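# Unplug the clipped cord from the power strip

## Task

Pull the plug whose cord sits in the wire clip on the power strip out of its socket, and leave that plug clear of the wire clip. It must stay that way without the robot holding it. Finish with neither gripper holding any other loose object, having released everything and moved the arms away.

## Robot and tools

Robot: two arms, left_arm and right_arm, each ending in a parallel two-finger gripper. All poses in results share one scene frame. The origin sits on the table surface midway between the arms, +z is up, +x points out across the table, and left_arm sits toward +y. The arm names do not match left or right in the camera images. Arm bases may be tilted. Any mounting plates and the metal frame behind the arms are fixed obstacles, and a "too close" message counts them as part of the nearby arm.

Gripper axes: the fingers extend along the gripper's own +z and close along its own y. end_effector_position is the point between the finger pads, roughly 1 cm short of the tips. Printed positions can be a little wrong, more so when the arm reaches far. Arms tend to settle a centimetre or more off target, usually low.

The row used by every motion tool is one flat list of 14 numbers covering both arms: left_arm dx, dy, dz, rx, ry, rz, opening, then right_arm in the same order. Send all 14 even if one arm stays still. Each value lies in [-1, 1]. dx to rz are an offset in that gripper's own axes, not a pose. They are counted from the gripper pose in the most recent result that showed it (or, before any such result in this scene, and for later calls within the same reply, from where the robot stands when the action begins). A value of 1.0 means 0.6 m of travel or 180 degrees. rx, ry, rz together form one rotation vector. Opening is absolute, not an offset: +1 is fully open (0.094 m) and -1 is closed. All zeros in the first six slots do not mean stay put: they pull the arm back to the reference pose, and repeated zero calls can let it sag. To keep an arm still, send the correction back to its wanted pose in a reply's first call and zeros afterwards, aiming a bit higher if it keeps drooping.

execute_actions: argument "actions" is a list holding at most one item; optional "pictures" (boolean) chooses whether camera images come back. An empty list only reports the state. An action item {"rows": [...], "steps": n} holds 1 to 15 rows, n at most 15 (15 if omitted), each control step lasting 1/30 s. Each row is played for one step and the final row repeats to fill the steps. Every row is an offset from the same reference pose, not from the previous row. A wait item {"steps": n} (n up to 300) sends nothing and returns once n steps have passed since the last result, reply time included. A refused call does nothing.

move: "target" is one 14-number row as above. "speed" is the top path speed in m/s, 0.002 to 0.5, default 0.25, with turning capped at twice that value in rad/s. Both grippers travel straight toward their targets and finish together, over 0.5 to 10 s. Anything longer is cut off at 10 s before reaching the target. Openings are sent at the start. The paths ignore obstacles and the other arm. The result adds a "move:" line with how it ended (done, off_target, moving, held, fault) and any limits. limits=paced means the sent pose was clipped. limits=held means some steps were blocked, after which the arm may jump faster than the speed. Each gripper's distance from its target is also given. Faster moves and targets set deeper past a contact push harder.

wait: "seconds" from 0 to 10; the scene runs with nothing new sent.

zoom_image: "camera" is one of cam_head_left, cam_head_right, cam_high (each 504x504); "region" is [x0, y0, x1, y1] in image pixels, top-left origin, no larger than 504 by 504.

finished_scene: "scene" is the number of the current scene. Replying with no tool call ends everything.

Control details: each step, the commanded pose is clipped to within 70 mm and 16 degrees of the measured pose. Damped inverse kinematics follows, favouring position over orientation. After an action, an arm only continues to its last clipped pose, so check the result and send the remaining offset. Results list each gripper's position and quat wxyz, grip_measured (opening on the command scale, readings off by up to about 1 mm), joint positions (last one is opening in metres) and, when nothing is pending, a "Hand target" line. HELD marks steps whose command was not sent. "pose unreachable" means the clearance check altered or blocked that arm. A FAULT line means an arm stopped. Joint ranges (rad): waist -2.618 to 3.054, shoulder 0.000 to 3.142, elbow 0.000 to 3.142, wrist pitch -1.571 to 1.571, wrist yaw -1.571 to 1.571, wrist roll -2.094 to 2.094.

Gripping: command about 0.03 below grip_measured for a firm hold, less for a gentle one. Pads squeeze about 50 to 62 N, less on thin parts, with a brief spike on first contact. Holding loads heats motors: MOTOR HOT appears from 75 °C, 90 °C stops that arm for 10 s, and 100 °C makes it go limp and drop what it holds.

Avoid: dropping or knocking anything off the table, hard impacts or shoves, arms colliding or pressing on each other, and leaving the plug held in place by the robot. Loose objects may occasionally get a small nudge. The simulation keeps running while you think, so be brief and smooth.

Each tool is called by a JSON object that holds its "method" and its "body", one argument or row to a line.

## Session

{"method": "execute_actions", "body": {
  "actions": []
}}

Scene clock: 0.00 s of 4170.00 s.
left_arm: end_effector_position=(+0.1679, +0.5125, +0.1132) grip_measured=+1.000 end_effector_quat_wxyz=(-0.302, +0.262, +0.854, +0.333) | right_arm: end_effector_position=(+0.3561, -0.4714, +0.1900) grip_measured=+1.000 end_effector_quat_wxyz=(+0.254, +0.095, +0.962, -0.017)
Joint positions: left_arm=[ 0.351  1.614  0.346  0.17  -0.869  0.762  0.094] | right_arm=[-0.262  1.096  0.683  0.031 -0.129 -0.224  0.094]
Joint velocities: left_arm=[ 0.007  0.002 -0.012  0.007 -0.022 -0.11   0.   ] | right_arm=[-0.017  0.007 -0.002 -0.022  0.037  0.11   0.   ]
Motor temperatures (°C, as the motors report them): left_arm=[27 33 31 31 28 28] | right_arm=[30 36 30 27 28 26]
Hand target (left_arm): +0.166, +0.513, +0.114; -0.306, +0.262, +0.852, +0.335
Hand target (right_arm): +0.357, -0.471, +0.191; +0.255, +0.094, +0.962, -0.017

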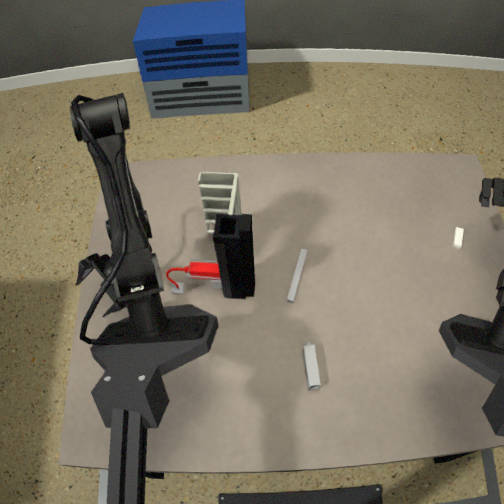

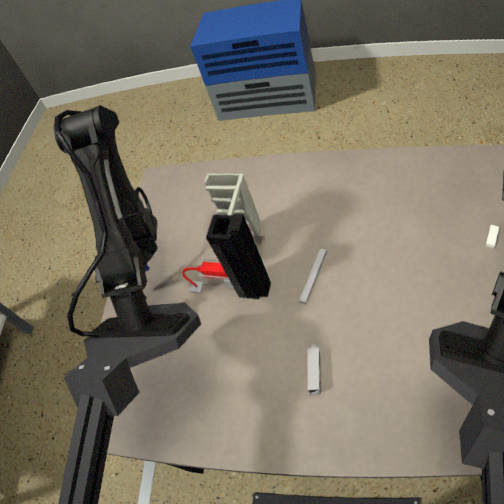

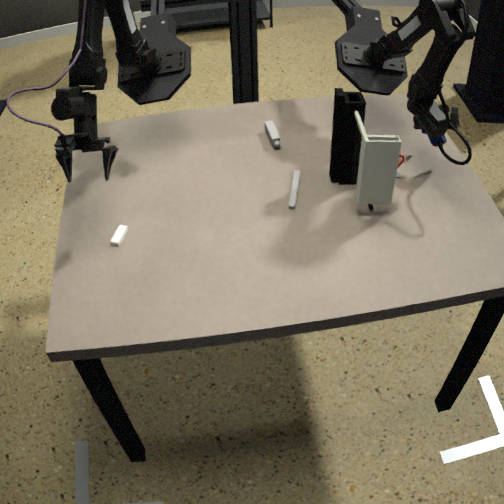

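{"method": "zoom_image", "body": {
  "camera": "cam_head_left",
  "region": [130, 160, 280, 320]
}}

{"method": "zoom_image", "body": {
  "camera": "cam_head_left",
  "region": [160, 240, 230, 300]
}}

{"method": "zoom_image", "body": {
  "camera": "cam_head_right",
  "region": [175, 240, 245, 300]
}}

{"method": "zoom_image", "body": {
  "camera": "cam_high",
  "region": [320, 80, 460, 220]
}}

Region (130, 160, 280, 320) of cam_head_left's 504x504 image, scaled by 3.150, with more detail than that image has; it fills the left 472 columns of this view, and the rest is white.

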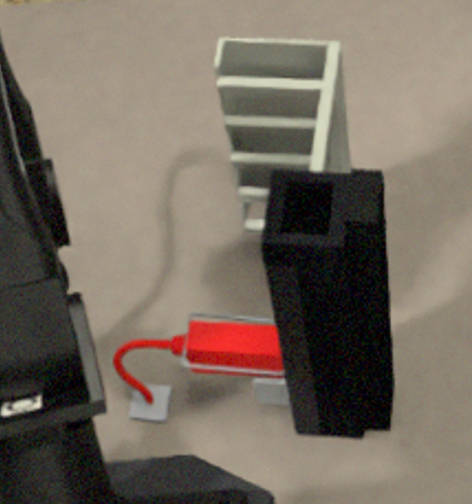

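Region (160, 240, 230, 300) of cam_head_left's 504x504 image, scaled by 7.200, with more detail than that image has; it fills the top 432 rows of this view, and the rest is white.

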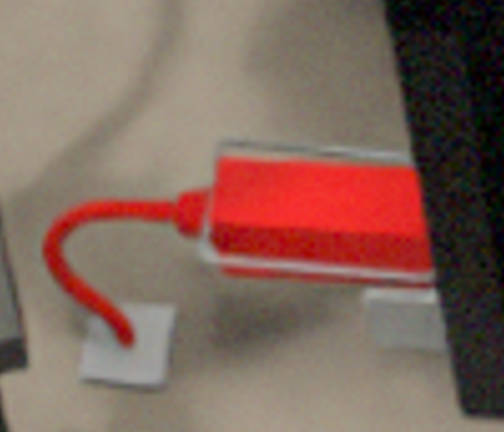

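Region (175, 240, 245, 300) of cam_head_right's 504x504 image, scaled by 7.200, with more detail than that image has; it fills the top 432 rows of this view, and the rest is white.

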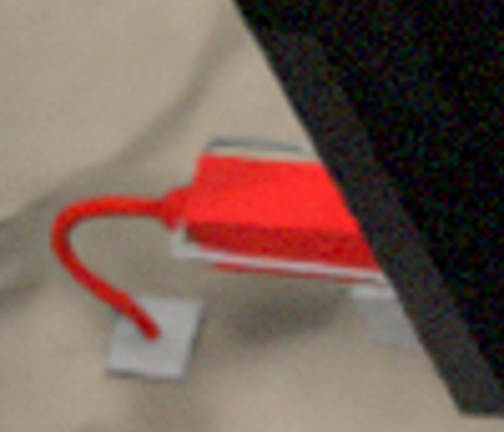

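Region (320, 80, 460, 220) of cam_high's 504x504 image, scaled by 3.600, with more detail than that image has.

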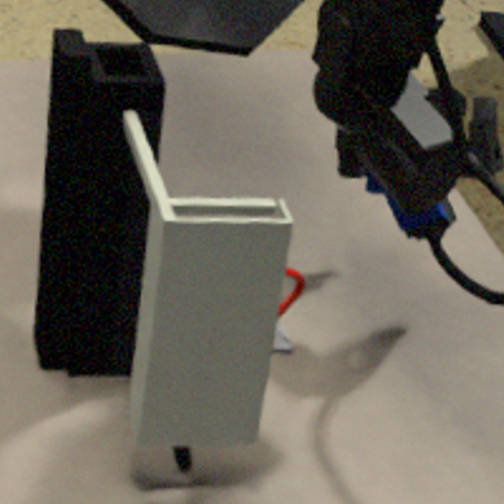

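{"method": "move", "body": {
  "target": [-0.1240,-0.1114,-0.3653,0.4978,0.0916,-0.4901,0.35, 0,0,0,0,0,0,1],
  "speed": 0.3
}}

{"method": "zoom_image", "body": {
  "camera": "cam_head_left",
  "region": [130, 200, 240, 310]
}}

{"method": "zoom_image", "body": {
  "camera": "cam_head_right",
  "region": [140, 200, 250, 310]
}}

{"method": "zoom_image", "body": {
  "camera": "cam_high",
  "region": [330, 70, 460, 200]
}}

Scene clock: 106.10 s of 4170.00 s.
left_arm: end_effector_position=(+0.2553, +0.2985, +0.1623) grip_measured=+0.352 end_effector_quat_wxyz=(-0.192, -0.645, +0.721, -0.164) | right_arm: end_effector_position=(+0.3561, -0.4714, +0.1900) grip_measured=+1.000 end_effector_quat_wxyz=(+0.254, +0.095, +0.962, -0.017)
Joint positions: left_arm=[ 0.328  1.049  0.481 -0.521  0.501 -1.156  0.064] | right_arm=[-0.262  1.096  0.683  0.031 -0.129 -0.224  0.094]
Joint velocities: left_arm=[ 0.017  0.012  0.007  0.022 -0.037 -0.037  0.   ] | right_arm=[ 0.002 -0.012  0.002  0.022 -0.022 -0.022  0.   ]
Motor temperatures (°C, as the motors report them): left_arm=[27 35 31 29 29 28] | right_arm=[30 38 33 29 28 26]
Hand target (left_arm): +0.249, +0.293, +0.163; -0.199, -0.646, +0.718, -0.169
Hand target (right_arm): +0.356, -0.471, +0.190; +0.254, +0.095, +0.962, -0.017
Off the commanded pose (left_arm): 0.009 m, 1 deg.
Off the commanded pose (right_arm): 0.000 m, 0 deg.
After step 90, 98.73 s passed at rest.
move: done

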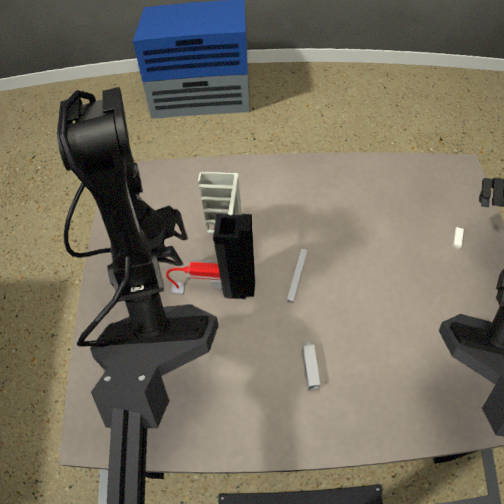

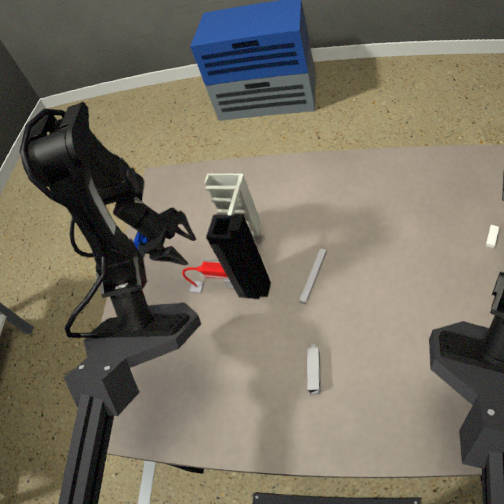

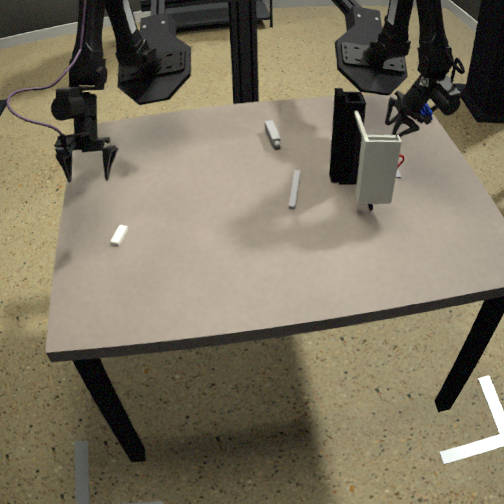

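Region (130, 200, 240, 310) of cam_head_left's 504x504 image, scaled by 4.582, with more detail than that image has.

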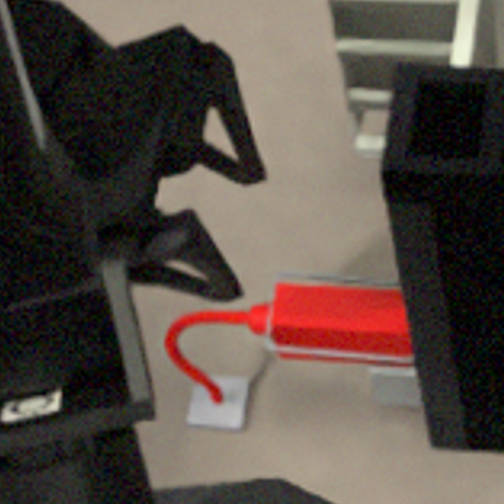

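Region (140, 200, 250, 310) of cam_head_right's 504x504 image, scaled by 4.582, with more detail than that image has.

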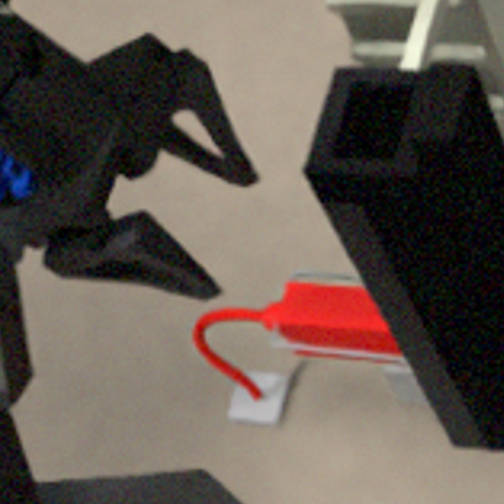

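Region (330, 70, 460, 200) of cam_high's 504x504 image, scaled by 3.877, with more detail than that image has.

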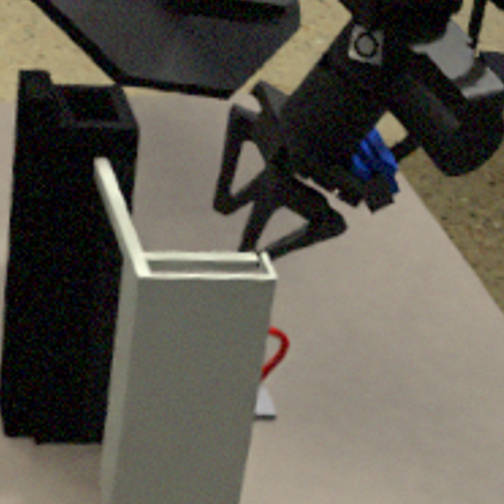

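{"method": "move", "body": {
  "target": [-0.0283,0.0066,0.1261,0,0,0,0.7, 0,0,0,0,0,0,1],
  "speed": 0.08
}}

{"method": "zoom_image", "body": {
  "camera": "cam_head_left",
  "region": [150, 220, 240, 310]
}}

{"method": "zoom_image", "body": {
  "camera": "cam_head_right",
  "region": [160, 220, 250, 310]
}}

Scene clock: 122.47 s of 4170.00 s.
left_arm: end_effector_position=(+0.2634, +0.2815, +0.0926) grip_measured=+0.698 end_effector_quat_wxyz=(-0.176, -0.643, +0.724, -0.175) | right_arm: end_effector_position=(+0.3561, -0.4714, +0.1900) grip_measured=+1.000 end_effector_quat_wxyz=(+0.254, +0.095, +0.962, -0.017)
Joint positions: left_arm=[ 0.23   1.413  0.43  -0.021  0.457 -1.254  0.08 ] | right_arm=[-0.262  1.096  0.683  0.031 -0.129 -0.224  0.094]
Joint velocities: left_arm=[-0.002 -0.017  0.002 -0.022 -0.007  0.007  0.   ] | right_arm=[-0.012  0.012 -0.007  0.022  0.022  0.007  0.   ]
Motor temperatures (°C, as the motors report them): left_arm=[27 35 31 29 29 28] | right_arm=[30 38 33 30 28 26]
Hand target (left_arm): +0.248, +0.277, +0.090; -0.192, -0.645, +0.721, -0.163
Hand target (right_arm): +0.356, -0.471, +0.190; +0.254, +0.095, +0.962, -0.017
Off the commanded pose (left_arm): 0.017 m, 2 deg.
Off the commanded pose (right_arm): 0.000 m, 0 deg.
After step 90, 11.77 s passed at rest.
move: off_target (left_arm)

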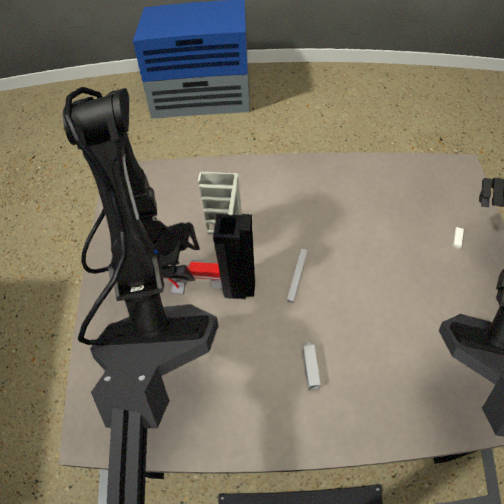

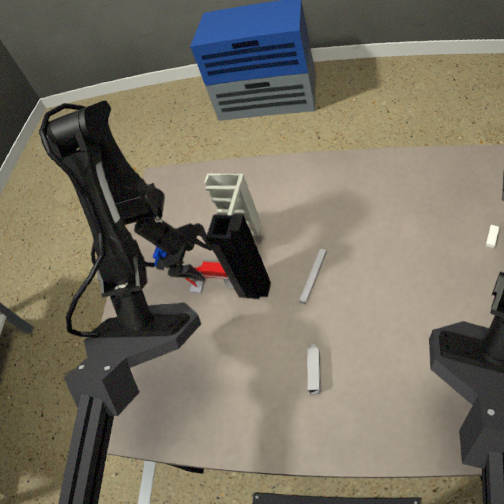

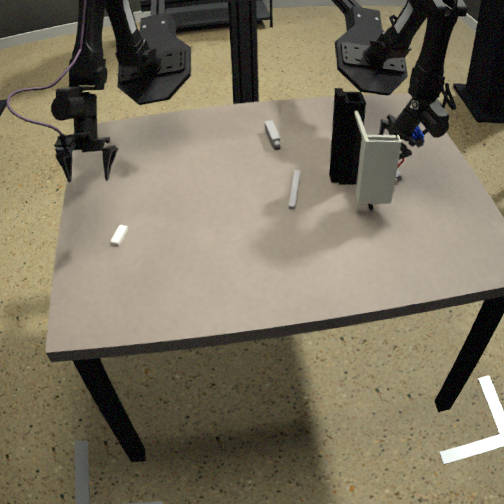

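Region (150, 220, 240, 310) of cam_head_left's 504x504 image, scaled by 5.600, with more detail than that image has.

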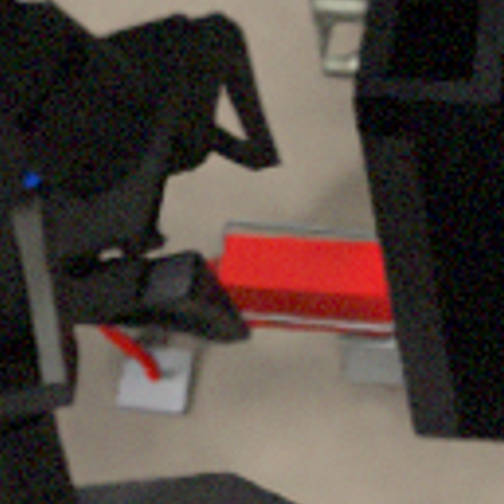

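Region (160, 220, 250, 310) of cam_head_right's 504x504 image, scaled by 5.600, with more detail than that image has.

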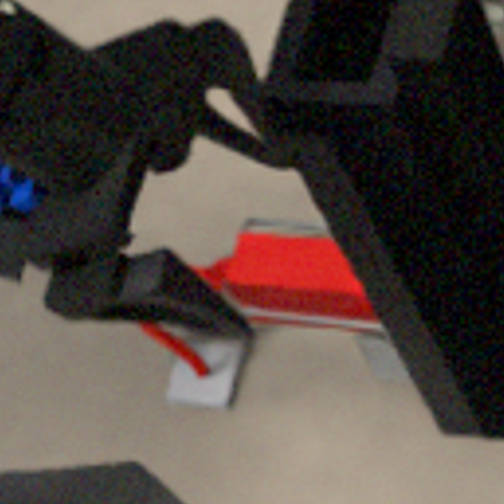

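{"method": "move", "body": {
  "target": [0.002,0.0362,0.0152,-0.0115,0.0026,-0.0053,0.7, 0,0,0,0,0,0,1],
  "speed": 0.04
}}

{"method": "zoom_image", "body": {
  "camera": "cam_head_left",
  "region": [150, 220, 240, 310]
}}

{"method": "zoom_image", "body": {
  "camera": "cam_head_right",
  "region": [160, 220, 250, 310]
}}

Scene clock: 133.93 s of 4170.00 s.
left_arm: end_effector_position=(+0.2561, +0.2801, +0.0880) grip_measured=+0.698 end_effector_quat_wxyz=(-0.179, -0.644, +0.723, -0.173) | right_arm: end_effector_position=(+0.3561, -0.4714, +0.1900) grip_measured=+1.000 end_effector_quat_wxyz=(+0.254, +0.095, +0.962, -0.017)
Joint positions: left_arm=[ 0.23   1.439  0.41   0.017  0.456 -1.254  0.08 ] | right_arm=[-0.262  1.096  0.683  0.031 -0.129 -0.224  0.094]
Joint velocities: left_arm=[-0.022  0.017  0.007  0.007 -0.051  0.037 -0.   ] | right_arm=[ 0.002  0.002 -0.007 -0.007 -0.081  0.037  0.   ]
Motor temperatures (°C, as the motors report them): left_arm=[27 35 31 29 29 28] | right_arm=[30 38 33 30 28 26]
Hand target (left_arm): +0.242, +0.279, +0.085; -0.192, -0.645, +0.721, -0.163
Hand target (right_arm): +0.356, -0.471, +0.190; +0.254, +0.095, +0.962, -0.017
Off the commanded pose (left_arm): 0.015 m, 2 deg.
Off the commanded pose (right_arm): 0.000 m, 0 deg.
After step 90, 7.50 s passed at rest.
move: off_target (left_arm)

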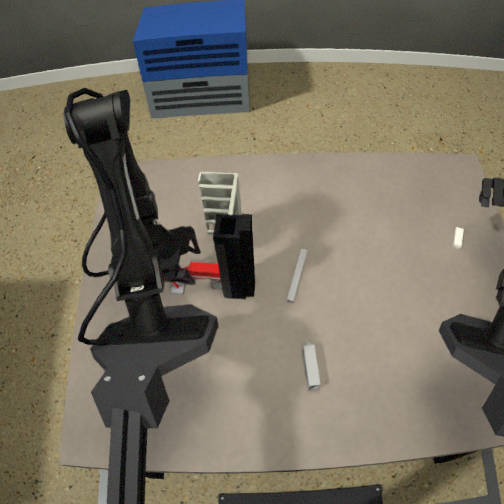

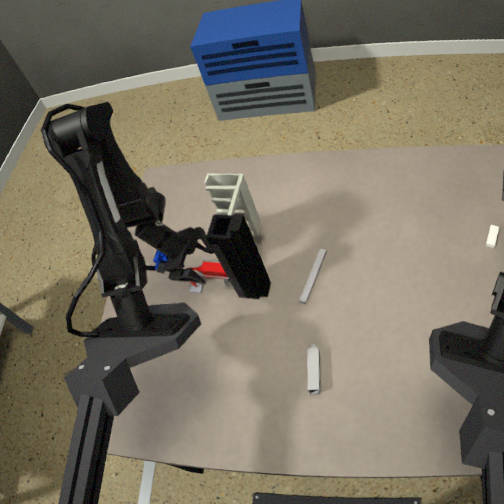

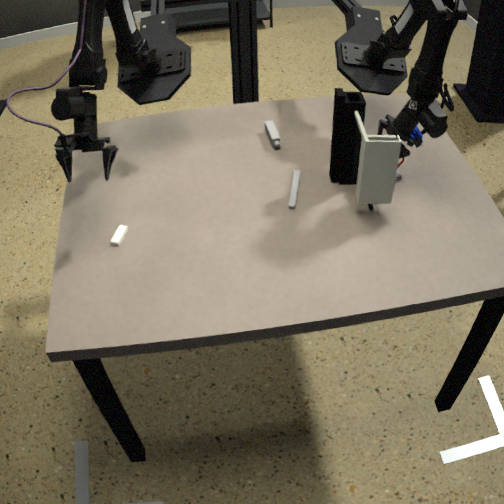

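Region (150, 220, 240, 310) of cam_head_left's 504x504 image, scaled by 5.600, with more detail than that image has.

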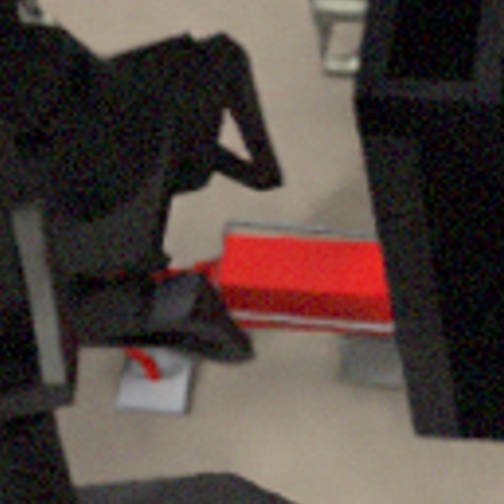

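Region (160, 220, 250, 310) of cam_head_right's 504x504 image, scaled by 5.600, with more detail than that image has.

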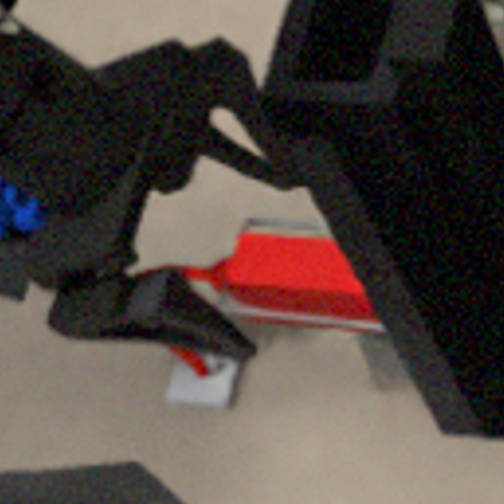

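{"method": "execute_actions", "body": {
  "actions": [
    {"rows": [[0,0.026,0.006,-0.009,0,-0.004,0.6,0,0,0,0,0,0,1],[0,0.027,0.006,-0.009,0,-0.004,0.5,0,0,0,0,0,0,1],[0,0.028,0.006,-0.009,0,-0.004,0.4,0,0,0,0,0,0,1],[0,0.029,0.006,-0.009,0,-0.004,0.32,0,0,0,0,0,0,1],[0,0.030,0.006,-0.009,0,-0.004,0.26,0,0,0,0,0,0,1],[0,0.031,0.006,-0.009,0,-0.004,0.21,0,0,0,0,0,0,1],[0,0.031,0.006,-0.009,0,-0.004,0.17,0,0,0,0,0,0,1],[0,0.031,0.006,-0.009,0,-0.004,0.14,0,0,0,0,0,0,1],[0,0.031,0.006,-0.009,0,-0.004,0.11,0,0,0,0,0,0,1],[0,0.031,0.006,-0.009,0,-0.004,0.08,0,0,0,0,0,0,1],[0,0.031,0.006,-0.009,0,-0.004,0.06,0,0,0,0,0,0,1],[0,0.031,0.006,-0.009,0,-0.004,0.04,0,0,0,0,0,0,1],[0,0.031,0.006,-0.009,0,-0.004,0.02,0,0,0,0,0,0,1],[0,0.031,0.006,-0.009,0,-0.004,0.01,0,0,0,0,0,0,1],[0,0.031,0.006,-0.009,0,-0.004,0.0,0,0,0,0,0,0,1]], "steps": 15}
  ],
  "pictures": false
}}

{"method": "execute_actions", "body": {
  "actions": [
    {"steps": 8}
  ]
}}

{"method": "zoom_image", "body": {
  "camera": "cam_head_left",
  "region": [150, 220, 240, 310]
}}

Scene clock: 142.70 s of 4170.00 s.
left_arm: end_effector_position=(+0.2534, +0.2796, +0.0875) grip_measured=+0.007 end_effector_quat_wxyz=(-0.177, -0.643, +0.725, -0.175) | right_arm: end_effector_position=(+0.3561, -0.4714, +0.1900) grip_measured=+1.000 end_effector_quat_wxyz=(+0.254, +0.095, +0.962, -0.017)
Joint positions: left_arm=[ 0.23   1.439  0.395  0.037  0.456 -1.251  0.047] | right_arm=[-0.262  1.096  0.683  0.031 -0.129 -0.224  0.094]
Joint velocities: left_arm=[-0.007 -0.002 -0.002  0.037 -0.066  0.007 -0.009] | right_arm=[-0.002 -0.002  0.007 -0.037  0.007 -0.051  0.   ]
Motor temperatures (°C, as the motors report them): left_arm=[27 34 31 29 29 28] | right_arm=[30 38 33 30 28 26]
Hand target (left_arm): +0.238, +0.280, +0.085; -0.189, -0.646, +0.722, -0.162
Hand target (right_arm): +0.356, -0.471, +0.190; +0.254, +0.095, +0.962, -0.017
Off the commanded pose (left_arm): 0.016 m, 2 deg.
Off the commanded pose (right_arm): 0.000 m, 0 deg.
Steps of this call (steps 1 to 90: nothing new was sent; then 5.27 s passed at rest; steps 91 to 105: all 15 steps of this action). Readings (end_effector_position):
91: left_arm (+0.2570, +0.2802, +0.0879) | right_arm (+0.3561, -0.4714, +0.1900)
92: left_arm (+0.2571, +0.2803, +0.0878) | right_arm (+0.3561, -0.4714, +0.1900)
94: left_arm (+0.2577, +0.2804, +0.0878) | right_arm (+0.3561, -0.4714, +0.1900)
98: left_arm (+0.2561, +0.2801, +0.0876) | right_arm (+0.3561, -0.4714, +0.1900)
105: the state above

Scene clock: 142.97 s of 4170.00 s.
left_arm: end_effector_position=(+0.2535, +0.2796, +0.0875) grip_measured=+0.002 end_effector_quat_wxyz=(-0.177, -0.642, +0.725, -0.175) | right_arm: end_effector_position=(+0.3561, -0.4714, +0.1900) grip_measured=+1.000 end_effector_quat_wxyz=(+0.254, +0.095, +0.962, -0.017)
Joint positions: left_arm=[ 0.23   1.439  0.395  0.038  0.456 -1.251  0.047] | right_arm=[-0.262  1.096  0.683  0.031 -0.129 -0.224  0.094]
Joint velocities: left_arm=[-0.017  0.007  0.002 -0.037  0.022 -0.007 -0.001] | right_arm=[ 0.007 -0.022  0.007  0.007  0.037  0.051  0.   ]
Motor temperatures (°C, as the motors report them): left_arm=[27 34 31 29 29 28] | right_arm=[30 38 33 30 28 26]
Hand target (left_arm): +0.238, +0.280, +0.085; -0.189, -0.646, +0.722, -0.162
Hand target (right_arm): +0.356, -0.471, +0.190; +0.254, +0.095, +0.962, -0.017
Off the commanded pose (left_arm): 0.016 m, 2 deg.
Off the commanded pose (right_arm): 0.000 m, 0 deg.
Steps of this call (steps 1 to 8: nothing new was sent). Readings (end_effector_position):
1: left_arm (+0.2535, +0.2796, +0.0875) | right_arm (+0.3561, -0.4714, +0.1900)
2: left_arm (+0.2535, +0.2796, +0.0875) | right_arm (+0.3561, -0.4714, +0.1900)
4: left_arm (+0.2535, +0.2796, +0.0875) | right_arm (+0.3561, -0.4714, +0.1900)
8: the state above

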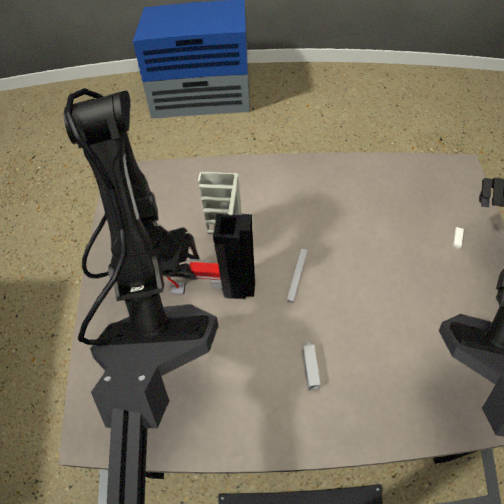

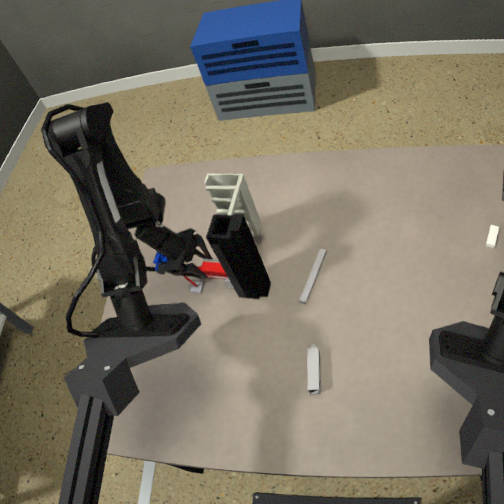

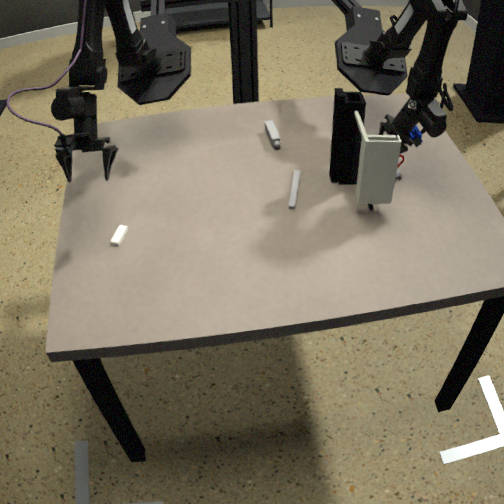

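Region (150, 220, 240, 310) of cam_head_left's 504x504 image, scaled by 5.600, with more detail than that image has.

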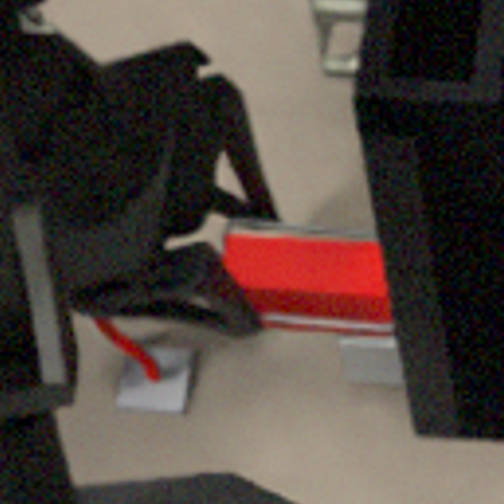

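{"method": "zoom_image", "body": {
  "camera": "cam_head_left",
  "region": [175, 245, 215, 285]
}}

{"method": "zoom_image", "body": {
  "camera": "cam_head_right",
  "region": [185, 245, 225, 285]
}}

Region (175, 245, 215, 285) of cam_head_left's 504x504 image, scaled by 12.600, with more detail than that image has.

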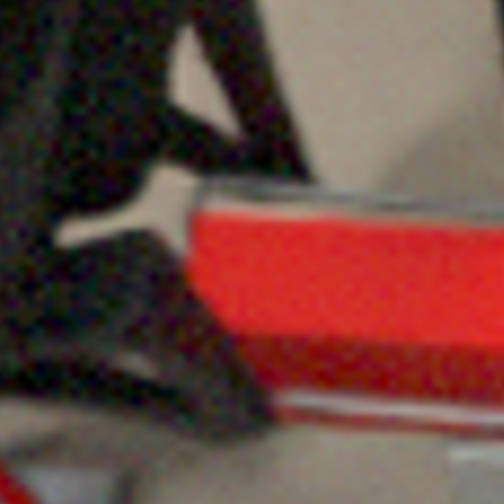

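Region (185, 245, 225, 285) of cam_head_right's 504x504 image, scaled by 12.600, with more detail than that image has.

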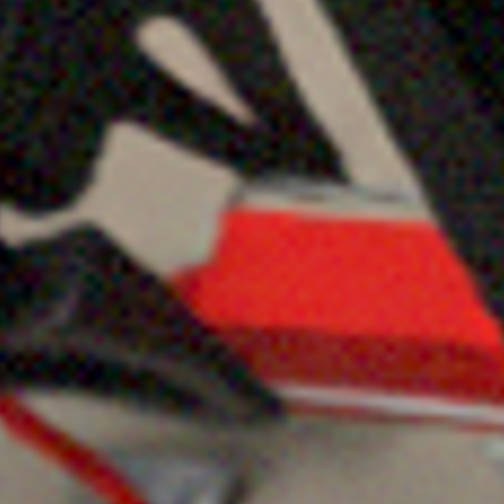

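{"method": "move", "body": {
  "target": [-0.0075,0.0237,0.019,-0.009,0,-0.004,0.2, 0,0,0,0,0,0,1],
  "speed": 0.02
}}

{"method": "zoom_image", "body": {
  "camera": "cam_head_left",
  "region": [170, 240, 220, 290]
}}

Scene clock: 152.33 s of 4170.00 s.
left_arm: end_effector_position=(+0.2503, +0.2788, +0.0787) grip_measured=+0.198 end_effector_quat_wxyz=(-0.179, -0.643, +0.724, -0.173) | right_arm: end_effector_position=(+0.3561, -0.4714, +0.1900) grip_measured=+1.000 end_effector_quat_wxyz=(+0.254, +0.095, +0.962, -0.017)
Joint positions: left_arm=[ 0.23   1.495  0.395  0.088  0.456 -1.251  0.056] | right_arm=[-0.262  1.096  0.683  0.031 -0.129 -0.224  0.094]
Joint velocities: left_arm=[-0.007  0.007  0.007  0.007 -0.022  0.037 -0.   ] | right_arm=[ 0.017  0.007 -0.022  0.022  0.022  0.037  0.   ]
Motor temperatures (°C, as the motors report them): left_arm=[27 34 31 29 29 28] | right_arm=[30 38 33 30 28 26]
Hand target (left_arm): +0.240, +0.280, +0.076; -0.187, -0.644, +0.723, -0.163
Hand target (right_arm): +0.356, -0.471, +0.190; +0.254, +0.095, +0.962, -0.017
Off the commanded pose (left_arm): 0.011 m, 1 deg.
Off the commanded pose (right_arm): 0.000 m, 0 deg.
After step 90, 5.20 s passed at rest.
move: off_target (left_arm)

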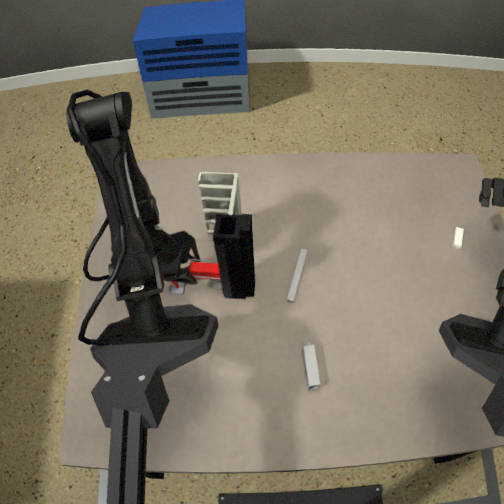

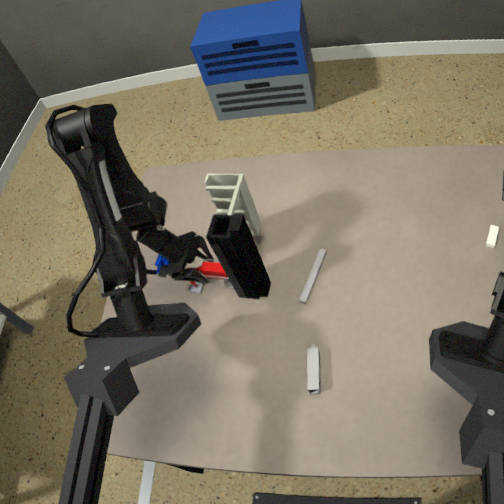

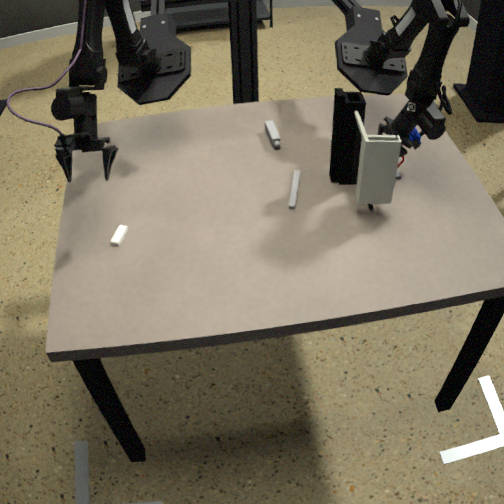

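Region (170, 240, 220, 290) of cam_head_left's 504x504 image, scaled by 10.080, with more detail than that image has.

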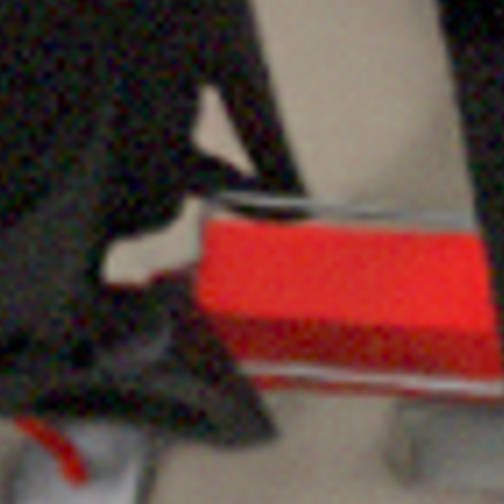

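Now the tips are below the wire. Closing on the clip.

{"method": "execute_actions", "body": {
  "actions": [
    {"rows": [[0,0.008,0,0,0,0,0.16,0,0,0,0,0,0,1],[0,0.008,0,0,0,0,0.12,0,0,0,0,0,0,1],[0,0.008,0,0,0,0,0.09,0,0,0,0,0,0,1],[0,0.008,0,0,0,0,0.06,0,0,0,0,0,0,1],[0,0.008,0,0,0,0,0.04,0,0,0,0,0,0,1],[0,0.008,0,0,0,0,0.02,0,0,0,0,0,0,1],[0,0.008,0,0,0,0,0.0,0,0,0,0,0,0,1],[0,0.008,0,0,0,0,-0.015,0,0,0,0,0,0,1],[0,0.008,0,0,0,0,-0.03,0,0,0,0,0,0,1],[0,0.008,0,0,0,0,-0.04,0,0,0,0,0,0,1],[0,0.008,0,0,0,0,-0.05,0,0,0,0,0,0,1],[0,0.008,0,0,0,0,-0.06,0,0,0,0,0,0,1],[0,0.008,0,0,0,0,-0.07,0,0,0,0,0,0,1]], "steps": 15}
  ],
  "pictures": false
}}

{"method": "execute_actions", "body": {
  "actions": [
    {"steps": 5}
  ],
  "pictures": false
}}

Scene clock: 158.97 s of 4170.00 s.
left_arm: end_effector_position=(+0.2538, +0.2792, +0.0784) grip_measured=-0.051 end_effector_quat_wxyz=(-0.173, -0.642, +0.726, -0.178) | right_arm: end_effector_position=(+0.3561, -0.4714, +0.1900) grip_measured=+1.000 end_effector_quat_wxyz=(+0.254, +0.095, +0.962, -0.017)
Joint positions: left_arm=[ 0.23   1.495  0.395  0.103  0.457 -1.251  0.045] | right_arm=[-0.262  1.096  0.683  0.031 -0.129 -0.224  0.094]
Joint velocities: left_arm=[ 0.007 -0.002  0.002  0.022  0.037  0.066  0.   ] | right_arm=[-0.012 -0.017 -0.002  0.007  0.007  0.037  0.   ]
Motor temperatures (°C, as the motors report them): left_arm=[27 34 30 29 29 28] | right_arm=[30 38 33 30 28 26]
Hand target (left_arm): +0.246, +0.279, +0.079; -0.180, -0.643, +0.724, -0.173
Hand target (right_arm): +0.356, -0.471, +0.190; +0.254, +0.095, +0.962, -0.017
Off the commanded pose (left_arm): 0.008 m, 1 deg.
Off the commanded pose (right_arm): 0.000 m, 0 deg.
Steps of this call (steps 1 to 90: nothing new was sent; then 3.13 s passed at rest; steps 91 to 105: all 15 steps of this action). Readings (end_effector_position):
91: left_arm (+0.2512, +0.2789, +0.0786) | right_arm (+0.3561, -0.4714, +0.1900)
92: left_arm (+0.2514, +0.2790, +0.0786) | right_arm (+0.3561, -0.4714, +0.1900)
94: left_arm (+0.2518, +0.2790, +0.0785) | right_arm (+0.3561, -0.4714, +0.1900)
98: left_arm (+0.2537, +0.2793, +0.0783) | right_arm (+0.3561, -0.4714, +0.1900)
105: the state above

Scene clock: 159.13 s of 4170.00 s.
left_arm: end_effector_position=(+0.2538, +0.2792, +0.0784) grip_measured=-0.051 end_effector_quat_wxyz=(-0.173, -0.642, +0.726, -0.178) | right_arm: end_effector_position=(+0.3561, -0.4714, +0.1900) grip_measured=+1.000 end_effector_quat_wxyz=(+0.254, +0.095, +0.962, -0.017)
Joint positions: left_arm=[ 0.23   1.495  0.395  0.103  0.457 -1.251  0.045] | right_arm=[-0.262  1.096  0.683  0.031 -0.129 -0.224  0.094]
Joint velocities: left_arm=[ 0.012  0.007 -0.002  0.022 -0.081  0.066  0.   ] | right_arm=[-0.002  0.007 -0.007  0.037  0.037 -0.007  0.   ]
Motor temperatures (°C, as the motors report them): left_arm=[27 34 30 29 29 28] | right_arm=[30 38 33 30 28 26]
Hand target (left_arm): +0.246, +0.279, +0.079; -0.180, -0.643, +0.724, -0.173
Hand target (right_arm): +0.356, -0.471, +0.190; +0.254, +0.095, +0.962, -0.017
Off the commanded pose (left_arm): 0.008 m, 1 deg.
Off the commanded pose (right_arm): 0.000 m, 0 deg.
Steps of this call (steps 1 to 5: nothing new was sent). Readings (end_effector_position):
1: left_arm (+0.2538, +0.2792, +0.0784) | right_arm (+0.3561, -0.4714, +0.1900)
2: left_arm (+0.2538, +0.2792, +0.0784) | right_arm (+0.3561, -0.4714, +0.1900)
4: left_arm (+0.2538, +0.2792, +0.0784) | right_arm (+0.3561, -0.4714, +0.1900)
5: the state above

{"method": "move", "body": {
  "target": [0.059,0.008,-0.0633,-0.008,0,-0.004,-0.065, 0,0,0,0,0,0,1],
  "speed": 0.035
}}

{"method": "zoom_image", "body": {
  "camera": "cam_head_left",
  "region": [150, 210, 240, 300]
}}

Scene clock: 172.77 s of 4170.00 s.
left_arm: end_effector_position=(+0.2525, +0.2605, +0.1211) grip_measured=-0.050 end_effector_quat_wxyz=(-0.183, -0.633, +0.730, -0.183) | right_arm: end_effector_position=(+0.3561, -0.4714, +0.1900) grip_measured=+1.000 end_effector_quat_wxyz=(+0.254, +0.095, +0.962, -0.017)
Joint positions: left_arm=[ 0.136  1.234  0.366 -0.109  0.425 -1.314  0.045] | right_arm=[-0.262  1.096  0.683  0.031 -0.129 -0.224  0.094]
Joint velocities: left_arm=[-0.002 -0.007 -0.012  0.022  0.007 -0.022 -0.   ] | right_arm=[-0.017 -0.002 -0.002  0.022 -0.007 -0.037  0.   ]
Motor temperatures (°C, as the motors report them): left_arm=[27 35 30 28 29 28] | right_arm=[30 38 33 30 28 26]
Hand target (left_arm): +0.246, +0.267, +0.126; -0.182, -0.644, +0.724, -0.168
Hand target (right_arm): +0.356, -0.471, +0.190; +0.254, +0.095, +0.962, -0.017
Off the commanded pose (left_arm): 0.012 m, 2 deg.
Off the commanded pose (right_arm): 0.000 m, 0 deg.
After step 90, 8.90 s passed at rest.
move: off_target (left_arm)

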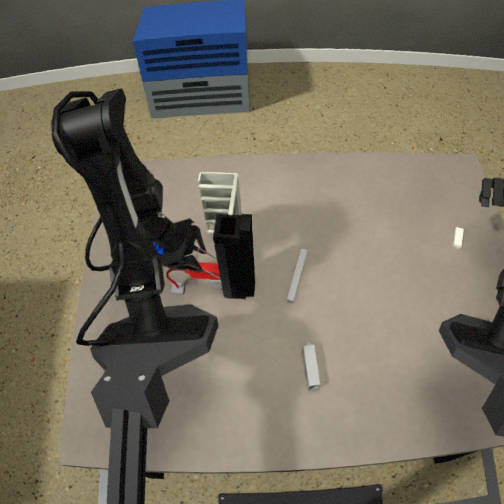

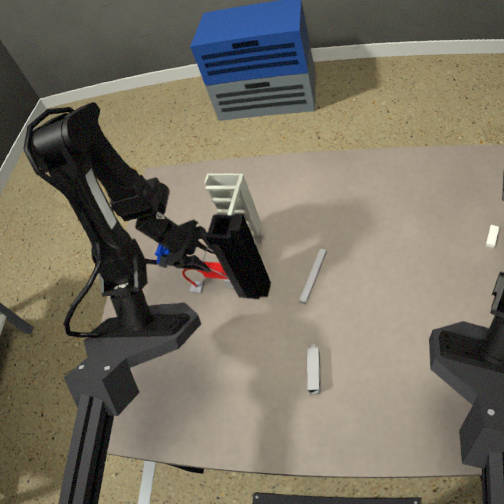

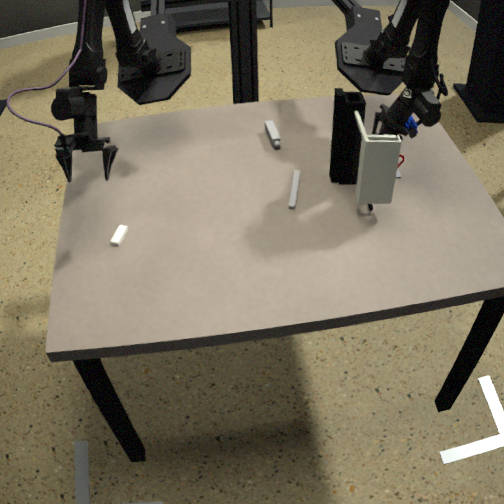

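Region (150, 210, 240, 300) of cam_head_left's 504x504 image, scaled by 5.600, with more detail than that image has.

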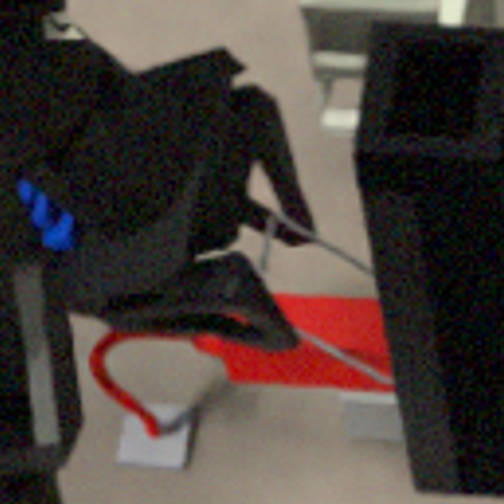

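{"method": "move", "body": {
  "target": [0.0541,0.0081,-0.0039,-0.008,0,-0.004,-0.065, 0,0,0,0,0,0,1],
  "speed": 0.03
}}

{"method": "zoom_image", "body": {
  "camera": "cam_head_left",
  "region": [150, 210, 240, 300]
}}

{"method": "zoom_image", "body": {
  "camera": "cam_high",
  "region": [330, 70, 460, 200]
}}

Scene clock: 180.27 s of 4170.00 s.
left_arm: end_effector_position=(+0.2519, +0.2518, +0.1274) grip_measured=-0.049 end_effector_quat_wxyz=(-0.157, -0.638, +0.739, -0.148) | right_arm: end_effector_position=(+0.3561, -0.4714, +0.1900) grip_measured=+1.000 end_effector_quat_wxyz=(+0.254, +0.095, +0.962, -0.017)
Joint positions: left_arm=[-0.007  1.159  0.356 -0.135  0.252 -1.436  0.045] | right_arm=[-0.262  1.096  0.683  0.031 -0.129 -0.224  0.094]
Joint velocities: left_arm=[-0.012 -0.007 -0.017  0.022 -0.066  0.007 -0.001] | right_arm=[-0.007 -0.027 -0.017 -0.066 -0.007 -0.066  0.   ]
Motor temperatures (°C, as the motors report them): left_arm=[27 36 30 29 29 28] | right_arm=[30 38 33 30 28 26]
Hand target (left_arm): +0.243, +0.236, +0.138; -0.191, -0.635, +0.728, -0.172
Hand target (right_arm): +0.356, -0.471, +0.190; +0.254, +0.095, +0.962, -0.017
Off the commanded pose (left_arm): 0.023 m, 5 deg.
Off the commanded pose (right_arm): 0.000 m, 0 deg.
After step 90, 3.17 s passed at rest.
move: off_target (left_arm)

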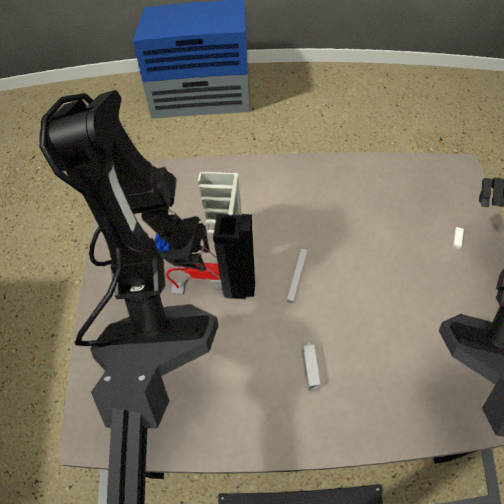

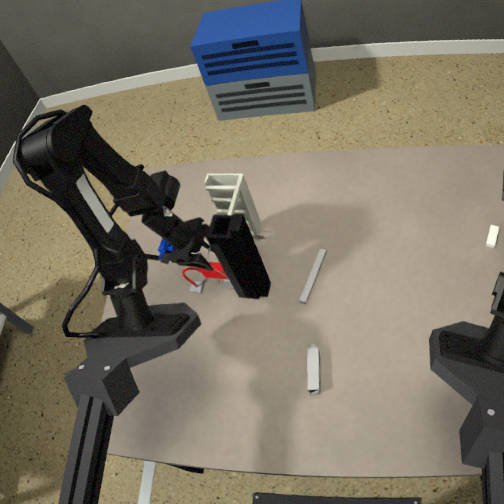

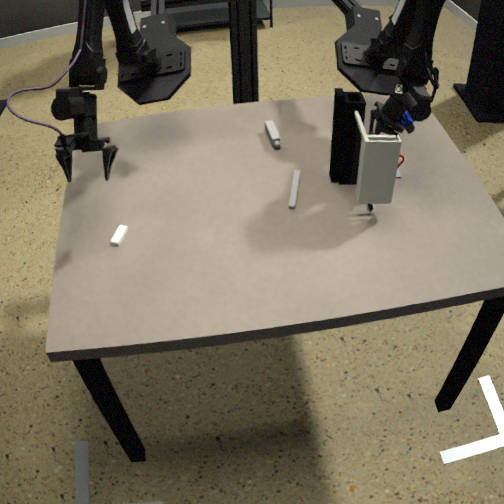

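Region (150, 210, 240, 300) of cam_head_left's 504x504 image, scaled by 5.600, with more detail than that image has.

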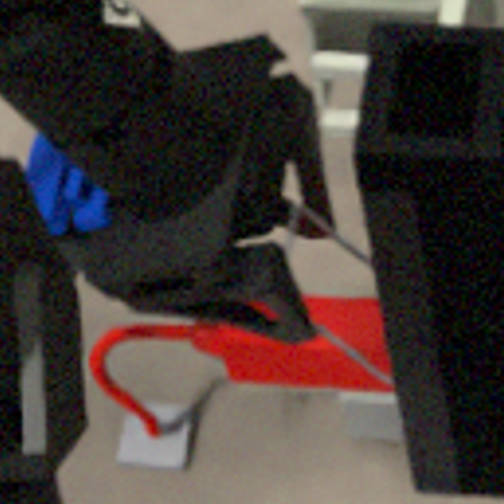

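Region (330, 70, 460, 200) of cam_high's 504x504 image, scaled by 3.877, with more detail than that image has.

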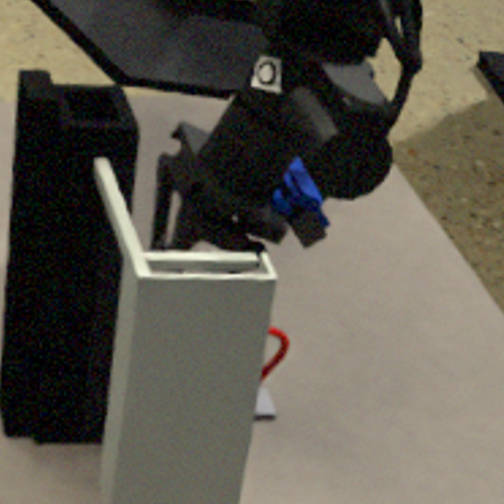

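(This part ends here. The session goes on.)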